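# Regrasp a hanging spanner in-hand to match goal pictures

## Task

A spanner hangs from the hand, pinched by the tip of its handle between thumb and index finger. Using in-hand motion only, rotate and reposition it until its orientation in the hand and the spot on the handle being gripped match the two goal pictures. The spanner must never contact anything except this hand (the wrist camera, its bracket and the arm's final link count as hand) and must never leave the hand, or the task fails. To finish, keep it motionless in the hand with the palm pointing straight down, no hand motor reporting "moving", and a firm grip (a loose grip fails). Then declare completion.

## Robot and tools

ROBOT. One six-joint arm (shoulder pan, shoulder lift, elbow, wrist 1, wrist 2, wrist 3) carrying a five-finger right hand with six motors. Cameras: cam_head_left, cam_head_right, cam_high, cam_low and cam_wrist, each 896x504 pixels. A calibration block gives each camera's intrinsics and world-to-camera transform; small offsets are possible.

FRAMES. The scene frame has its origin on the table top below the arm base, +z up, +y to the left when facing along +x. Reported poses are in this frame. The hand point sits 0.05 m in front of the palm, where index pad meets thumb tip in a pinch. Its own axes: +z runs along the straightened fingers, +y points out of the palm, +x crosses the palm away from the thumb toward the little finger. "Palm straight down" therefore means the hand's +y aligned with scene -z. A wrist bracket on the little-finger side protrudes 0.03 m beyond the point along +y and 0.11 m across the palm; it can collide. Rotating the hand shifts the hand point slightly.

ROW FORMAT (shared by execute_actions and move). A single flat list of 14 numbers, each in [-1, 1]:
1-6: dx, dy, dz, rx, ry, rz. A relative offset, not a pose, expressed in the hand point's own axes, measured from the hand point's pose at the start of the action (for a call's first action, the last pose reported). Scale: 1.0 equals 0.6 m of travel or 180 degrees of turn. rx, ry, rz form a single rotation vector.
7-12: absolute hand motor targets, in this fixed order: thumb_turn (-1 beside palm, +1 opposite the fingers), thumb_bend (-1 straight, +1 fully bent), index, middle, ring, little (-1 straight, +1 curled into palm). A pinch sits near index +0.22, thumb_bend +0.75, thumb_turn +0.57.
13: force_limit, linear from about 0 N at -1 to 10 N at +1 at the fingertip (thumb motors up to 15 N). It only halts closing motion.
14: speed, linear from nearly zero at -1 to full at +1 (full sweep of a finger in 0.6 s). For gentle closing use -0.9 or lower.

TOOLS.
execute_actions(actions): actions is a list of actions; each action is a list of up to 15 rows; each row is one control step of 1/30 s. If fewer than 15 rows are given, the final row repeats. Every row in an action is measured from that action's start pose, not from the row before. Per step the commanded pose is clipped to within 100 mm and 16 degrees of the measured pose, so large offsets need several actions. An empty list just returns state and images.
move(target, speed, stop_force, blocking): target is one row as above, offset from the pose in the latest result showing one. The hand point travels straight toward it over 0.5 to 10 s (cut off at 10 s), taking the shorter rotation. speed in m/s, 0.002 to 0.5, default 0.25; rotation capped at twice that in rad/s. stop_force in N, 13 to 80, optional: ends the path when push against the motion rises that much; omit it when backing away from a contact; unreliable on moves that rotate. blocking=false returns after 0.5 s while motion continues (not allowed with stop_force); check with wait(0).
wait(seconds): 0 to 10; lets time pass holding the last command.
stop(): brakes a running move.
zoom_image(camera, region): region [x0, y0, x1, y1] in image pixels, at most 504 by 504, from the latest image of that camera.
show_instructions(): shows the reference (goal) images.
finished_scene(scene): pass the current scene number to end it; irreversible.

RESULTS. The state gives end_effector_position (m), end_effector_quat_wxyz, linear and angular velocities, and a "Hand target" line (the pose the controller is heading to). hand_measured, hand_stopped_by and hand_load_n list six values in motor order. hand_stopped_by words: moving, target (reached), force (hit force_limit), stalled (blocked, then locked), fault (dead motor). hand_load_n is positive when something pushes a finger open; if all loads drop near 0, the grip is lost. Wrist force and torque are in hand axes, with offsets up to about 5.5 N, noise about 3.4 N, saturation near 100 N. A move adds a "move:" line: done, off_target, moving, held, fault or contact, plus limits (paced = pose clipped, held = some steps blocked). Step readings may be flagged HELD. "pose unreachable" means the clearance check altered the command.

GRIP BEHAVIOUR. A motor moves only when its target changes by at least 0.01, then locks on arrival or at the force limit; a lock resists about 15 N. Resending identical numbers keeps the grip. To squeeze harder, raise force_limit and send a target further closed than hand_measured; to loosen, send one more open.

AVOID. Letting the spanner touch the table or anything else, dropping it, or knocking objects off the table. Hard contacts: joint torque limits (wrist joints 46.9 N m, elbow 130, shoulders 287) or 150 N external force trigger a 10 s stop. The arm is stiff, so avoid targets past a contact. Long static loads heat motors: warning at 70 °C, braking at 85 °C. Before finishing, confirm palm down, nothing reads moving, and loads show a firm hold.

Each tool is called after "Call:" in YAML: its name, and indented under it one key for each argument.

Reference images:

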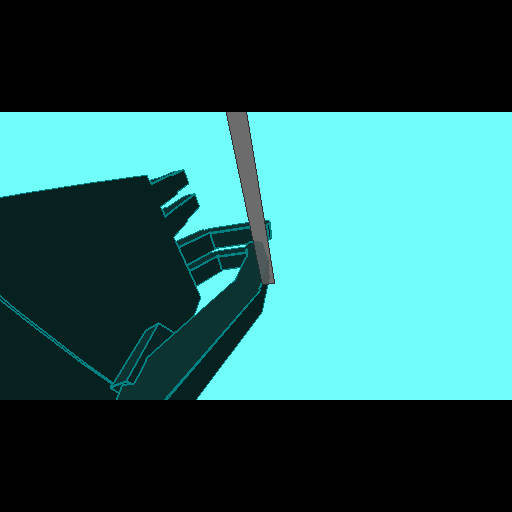

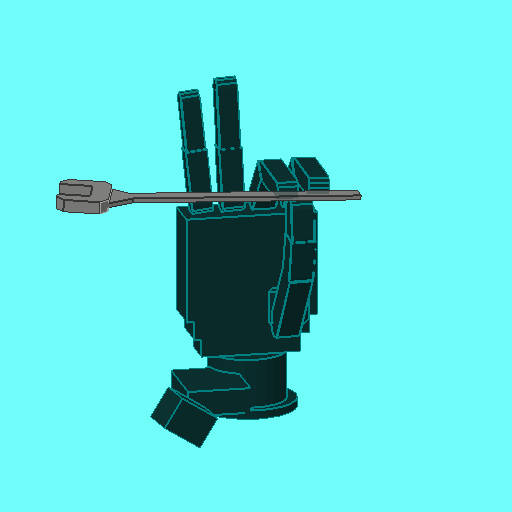

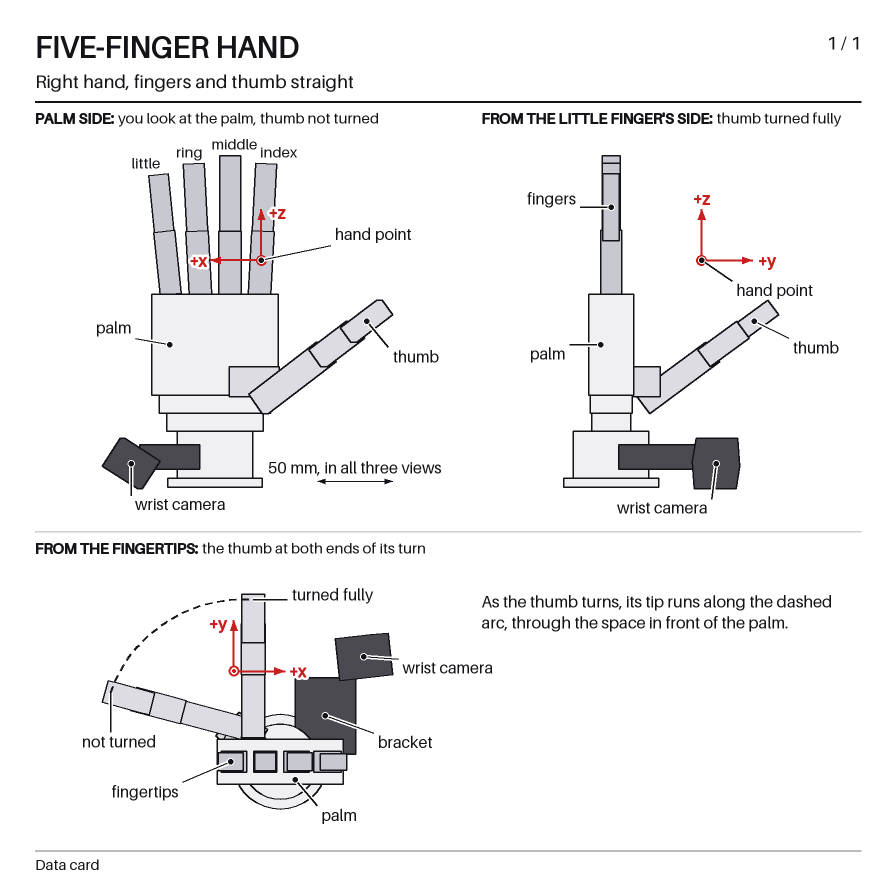

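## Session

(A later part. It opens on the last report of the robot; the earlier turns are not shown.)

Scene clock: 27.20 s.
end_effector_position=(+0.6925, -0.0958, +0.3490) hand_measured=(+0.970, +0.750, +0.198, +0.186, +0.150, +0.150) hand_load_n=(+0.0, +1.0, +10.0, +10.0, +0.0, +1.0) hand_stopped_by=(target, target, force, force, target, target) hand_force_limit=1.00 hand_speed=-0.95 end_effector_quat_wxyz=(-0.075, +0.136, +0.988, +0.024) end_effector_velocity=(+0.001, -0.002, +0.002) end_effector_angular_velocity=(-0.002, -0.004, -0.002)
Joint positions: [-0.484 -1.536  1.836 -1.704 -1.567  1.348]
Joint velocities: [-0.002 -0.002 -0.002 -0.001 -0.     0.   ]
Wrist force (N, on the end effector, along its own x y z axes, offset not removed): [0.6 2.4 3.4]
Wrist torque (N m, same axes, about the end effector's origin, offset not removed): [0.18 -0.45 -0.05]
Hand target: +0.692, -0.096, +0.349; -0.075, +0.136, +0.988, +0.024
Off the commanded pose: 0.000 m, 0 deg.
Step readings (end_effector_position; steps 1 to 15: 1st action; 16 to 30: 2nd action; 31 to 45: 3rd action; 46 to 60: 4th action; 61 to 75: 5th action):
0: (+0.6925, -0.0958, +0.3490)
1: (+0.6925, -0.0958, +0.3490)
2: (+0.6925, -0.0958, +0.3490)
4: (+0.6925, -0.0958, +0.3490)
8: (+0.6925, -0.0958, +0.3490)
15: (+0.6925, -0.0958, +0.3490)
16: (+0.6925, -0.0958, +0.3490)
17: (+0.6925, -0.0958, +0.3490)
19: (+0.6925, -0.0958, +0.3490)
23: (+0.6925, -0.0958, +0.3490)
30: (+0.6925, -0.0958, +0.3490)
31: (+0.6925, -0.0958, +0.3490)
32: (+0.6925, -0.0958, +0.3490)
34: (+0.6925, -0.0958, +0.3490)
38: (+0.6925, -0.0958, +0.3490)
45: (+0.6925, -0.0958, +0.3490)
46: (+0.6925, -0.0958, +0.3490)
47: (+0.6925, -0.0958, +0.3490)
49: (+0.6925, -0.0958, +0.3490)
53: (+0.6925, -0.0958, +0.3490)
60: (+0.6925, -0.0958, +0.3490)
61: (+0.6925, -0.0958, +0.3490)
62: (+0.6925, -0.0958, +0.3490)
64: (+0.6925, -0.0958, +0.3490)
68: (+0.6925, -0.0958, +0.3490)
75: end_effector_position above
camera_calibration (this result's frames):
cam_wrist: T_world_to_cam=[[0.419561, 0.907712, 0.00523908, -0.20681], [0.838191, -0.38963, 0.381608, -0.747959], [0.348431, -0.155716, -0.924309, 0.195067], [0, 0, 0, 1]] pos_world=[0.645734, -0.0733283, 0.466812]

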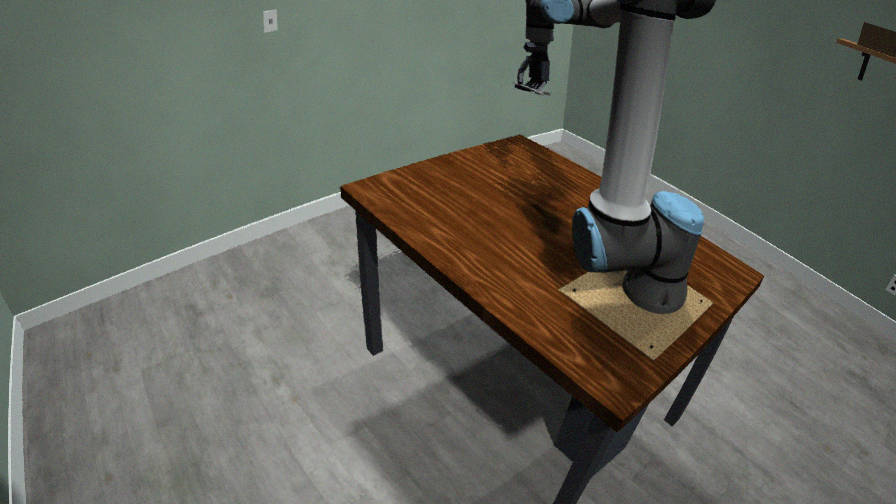

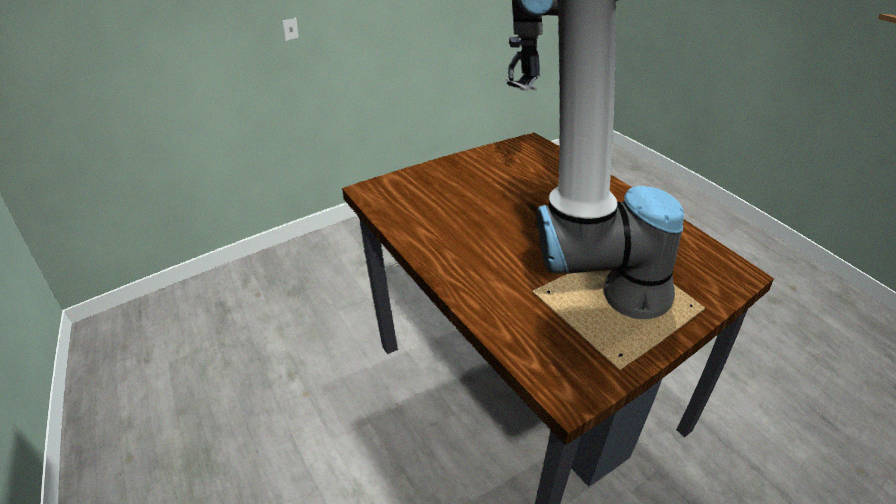

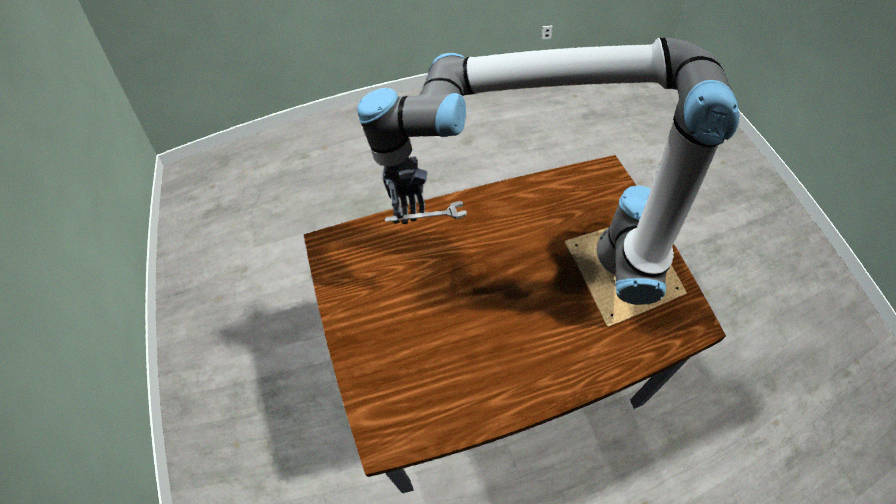

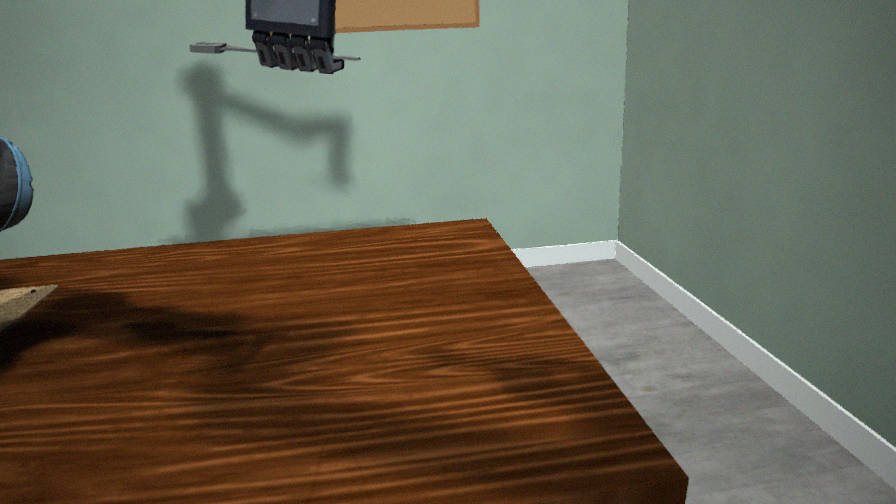

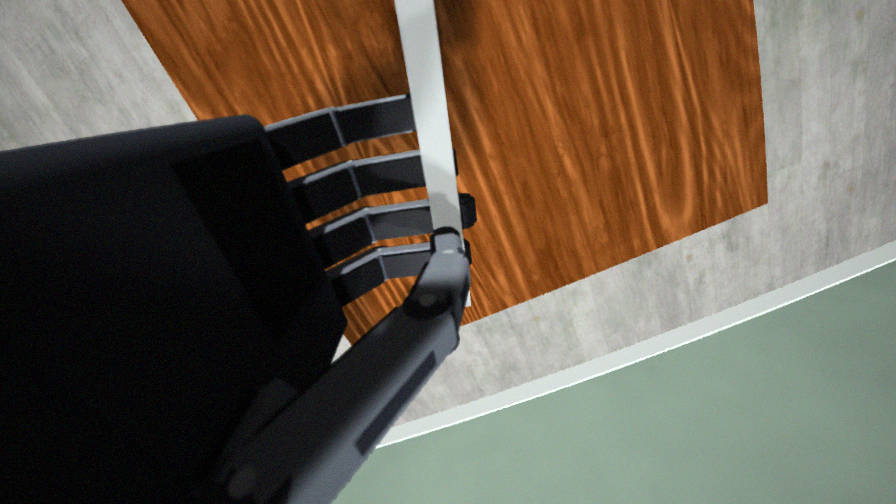

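Call:
move:
  target: [0,0,0,0.437,-0.423,-0.361,0.97,0.75,0.3,0.3,0.2,0.15,-0.6,-0.95]
  speed: 0.25

Call:
wait:
  seconds: 2

Scene clock: 32.87 s.
end_effector_position=(+0.6924, -0.0957, +0.3491) hand_measured=(+0.970, +0.750, +0.198, +0.186, +0.160, +0.150) hand_load_n=(+0.5, +1.0, +11.5, +8.5, +1.0, +0.0) hand_stopped_by=(target, target, force, force, force, target) hand_force_limit=-0.60 hand_speed=-0.95 end_effector_quat_wxyz=(+0.433, -0.421, +0.554, -0.574) end_effector_velocity=(+0.001, -0.001, +0.001) end_effector_angular_velocity=(-0.006, -0.008, +0.007)
Joint positions: [-0.541 -1.352  2.444 -4.261 -1.296  0.017]
Joint velocities: [-0.006  0.005 -0.002 -0.013  0.013 -0.001]
Wrist force (N, on the end effector, along its own x y z axes, offset not removed): [0.0 2.4 -2.3]
Wrist torque (N m, same axes, about the end effector's origin, offset not removed): [0.38 -0.06 0.04]
Hand target: +0.692, -0.096, +0.349; +0.433, -0.421, +0.554, -0.574
Off the commanded pose: 0.000 m, 0 deg.
move: done
camera_calibration (this result's frames):
cam_wrist: T_world_to_cam=[[0.0702608, 0.142146, -0.987349, 0.308211], [-0.277434, 0.953528, 0.117534, 0.245284], [0.958172, 0.265666, 0.106432, -0.546529], [0, 0, 0, 1]] pos_world=[0.570064, -0.132502, 0.33365]

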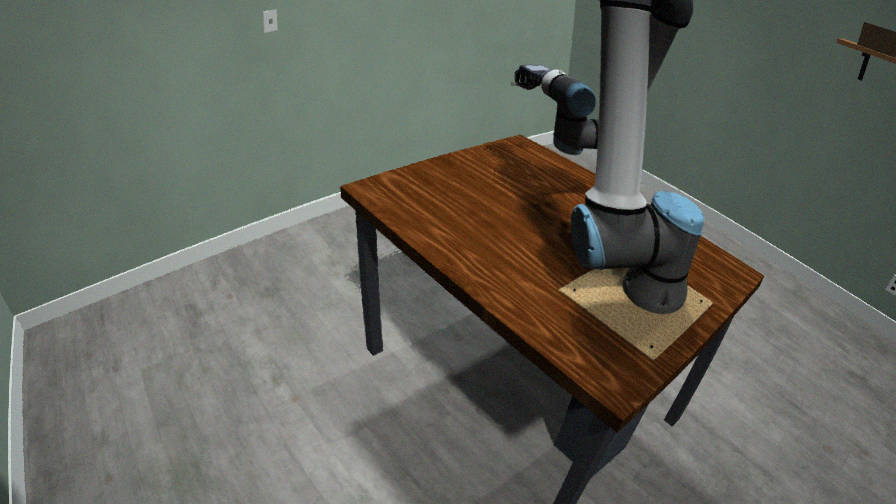

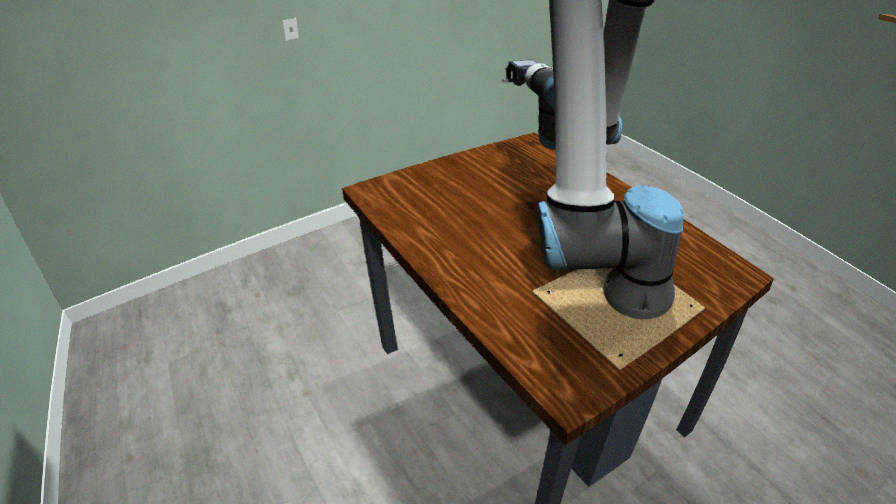

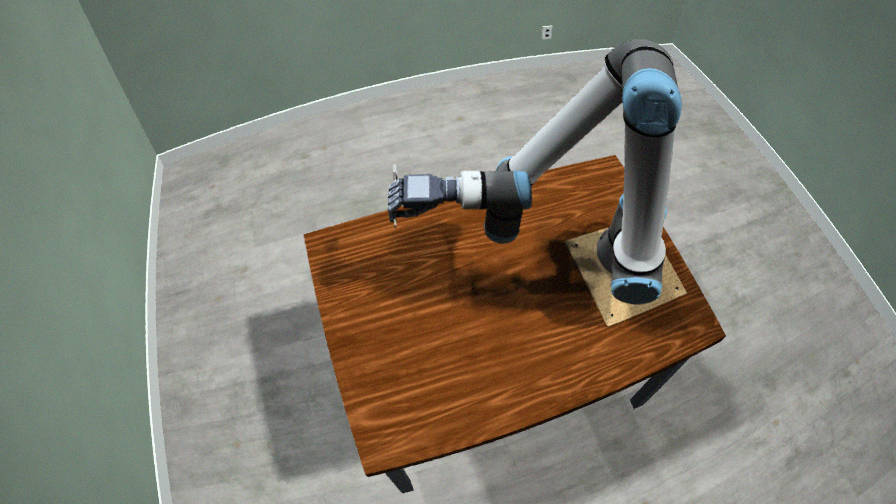

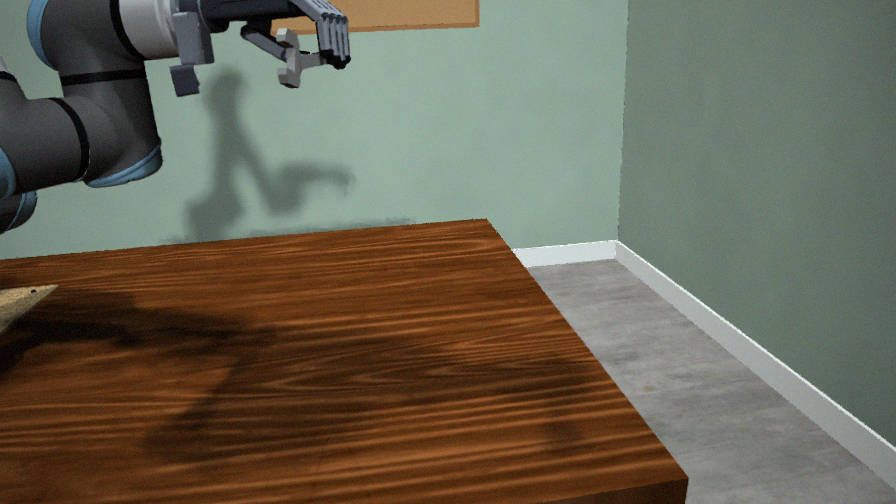

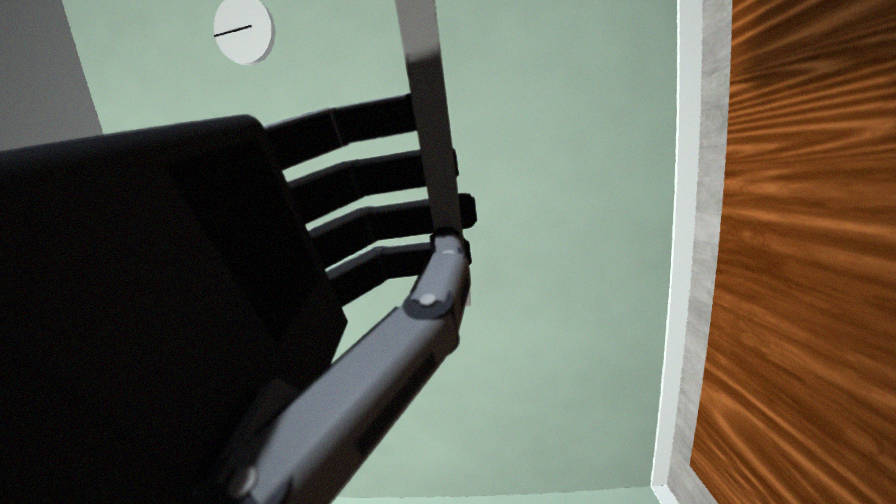

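Scene clock: 34.87 s.
end_effector_position=(+0.6925, -0.0957, +0.3491) hand_measured=(+0.970, +0.750, +0.198, +0.186, +0.160, +0.150) hand_load_n=(+0.5, +1.0, +11.5, +8.5, +1.0, +0.0) hand_stopped_by=(target, target, force, force, force, target) hand_force_limit=-0.60 hand_speed=-0.95 end_effector_quat_wxyz=(+0.433, -0.421, +0.554, -0.574) end_effector_velocity=(+0.001, -0.001, -0.001) end_effector_angular_velocity=(+0.001, +0.002, -0.001)
Joint positions: [-0.541 -1.351  2.444 -4.262 -1.295  0.017]
Joint velocities: [-0.001  0.002 -0.001  0.001 -0.    -0.   ]
Wrist force (N, on the end effector, along its own x y z axes, offset not removed): [2.1 4.5 -1.8]
Wrist torque (N m, same axes, about the end effector's origin, offset not removed): [0.69 -0.35 0.40]
Hand target: +0.692, -0.096, +0.349; +0.433, -0.421, +0.554, -0.574
Off the commanded pose: 0.000 m, 0 deg.
wait: 2.00 s; at rest by 0.17 s
camera_calibration (this result's frames):
cam_wrist: T_world_to_cam=[[0.0708802, 0.141616, -0.987381, 0.307794], [-0.278232, 0.95339, 0.116768, 0.246131], [0.957895, 0.266444, 0.106979, -0.546501], [0, 0, 0, 1]] pos_world=[0.570156, -0.132635, 0.333634]

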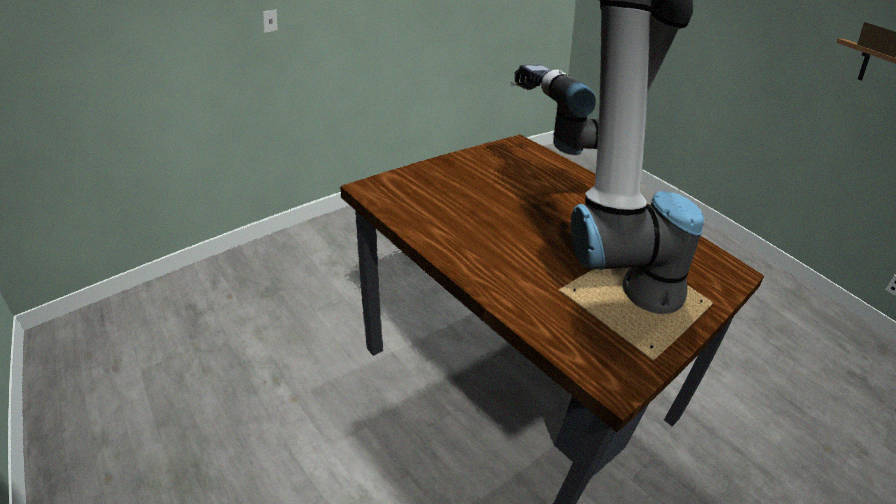

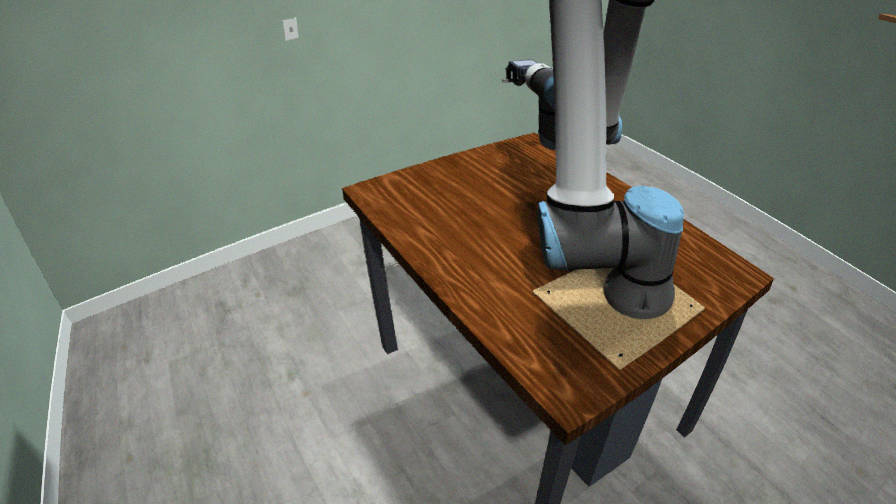

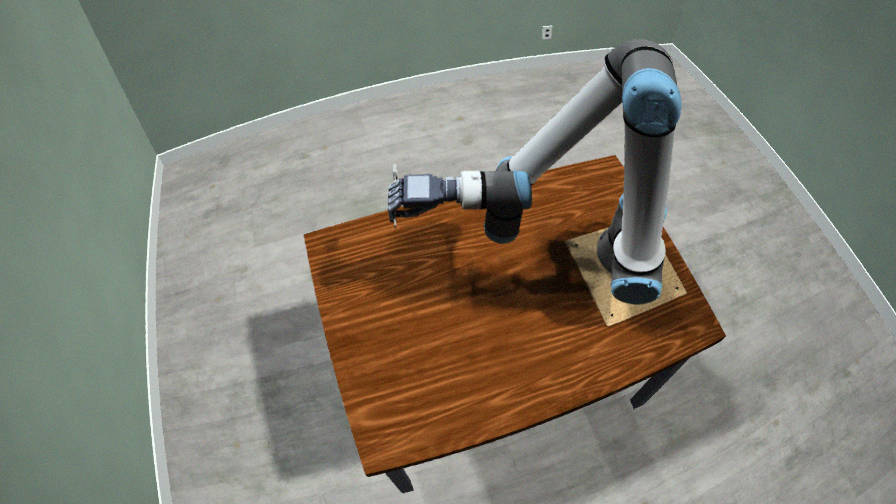

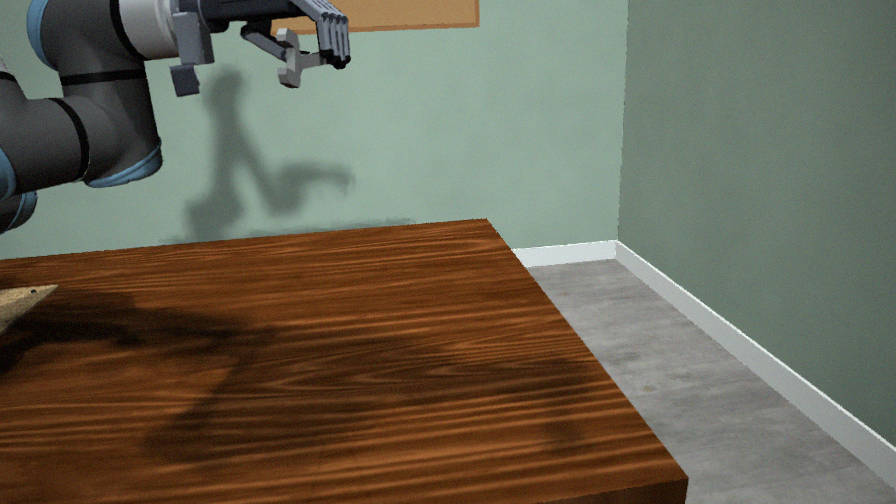

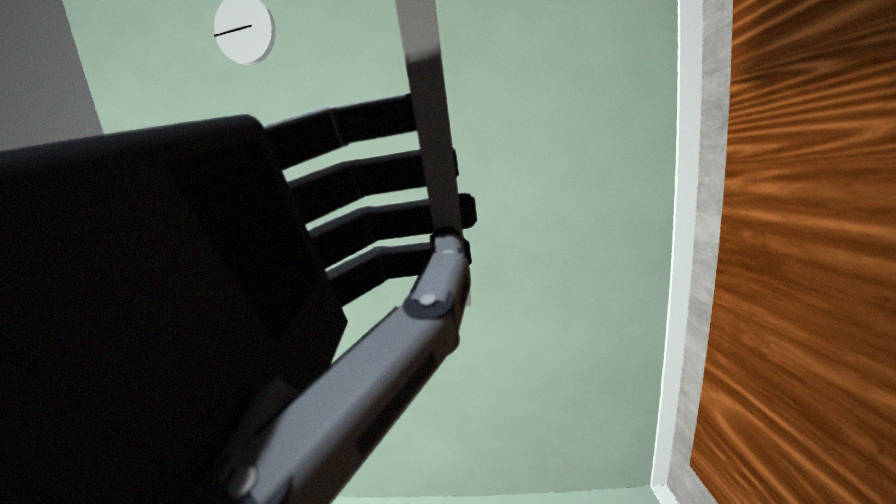

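Call:
finished_scene:
  scene: 1

The scene is finished: the task was done.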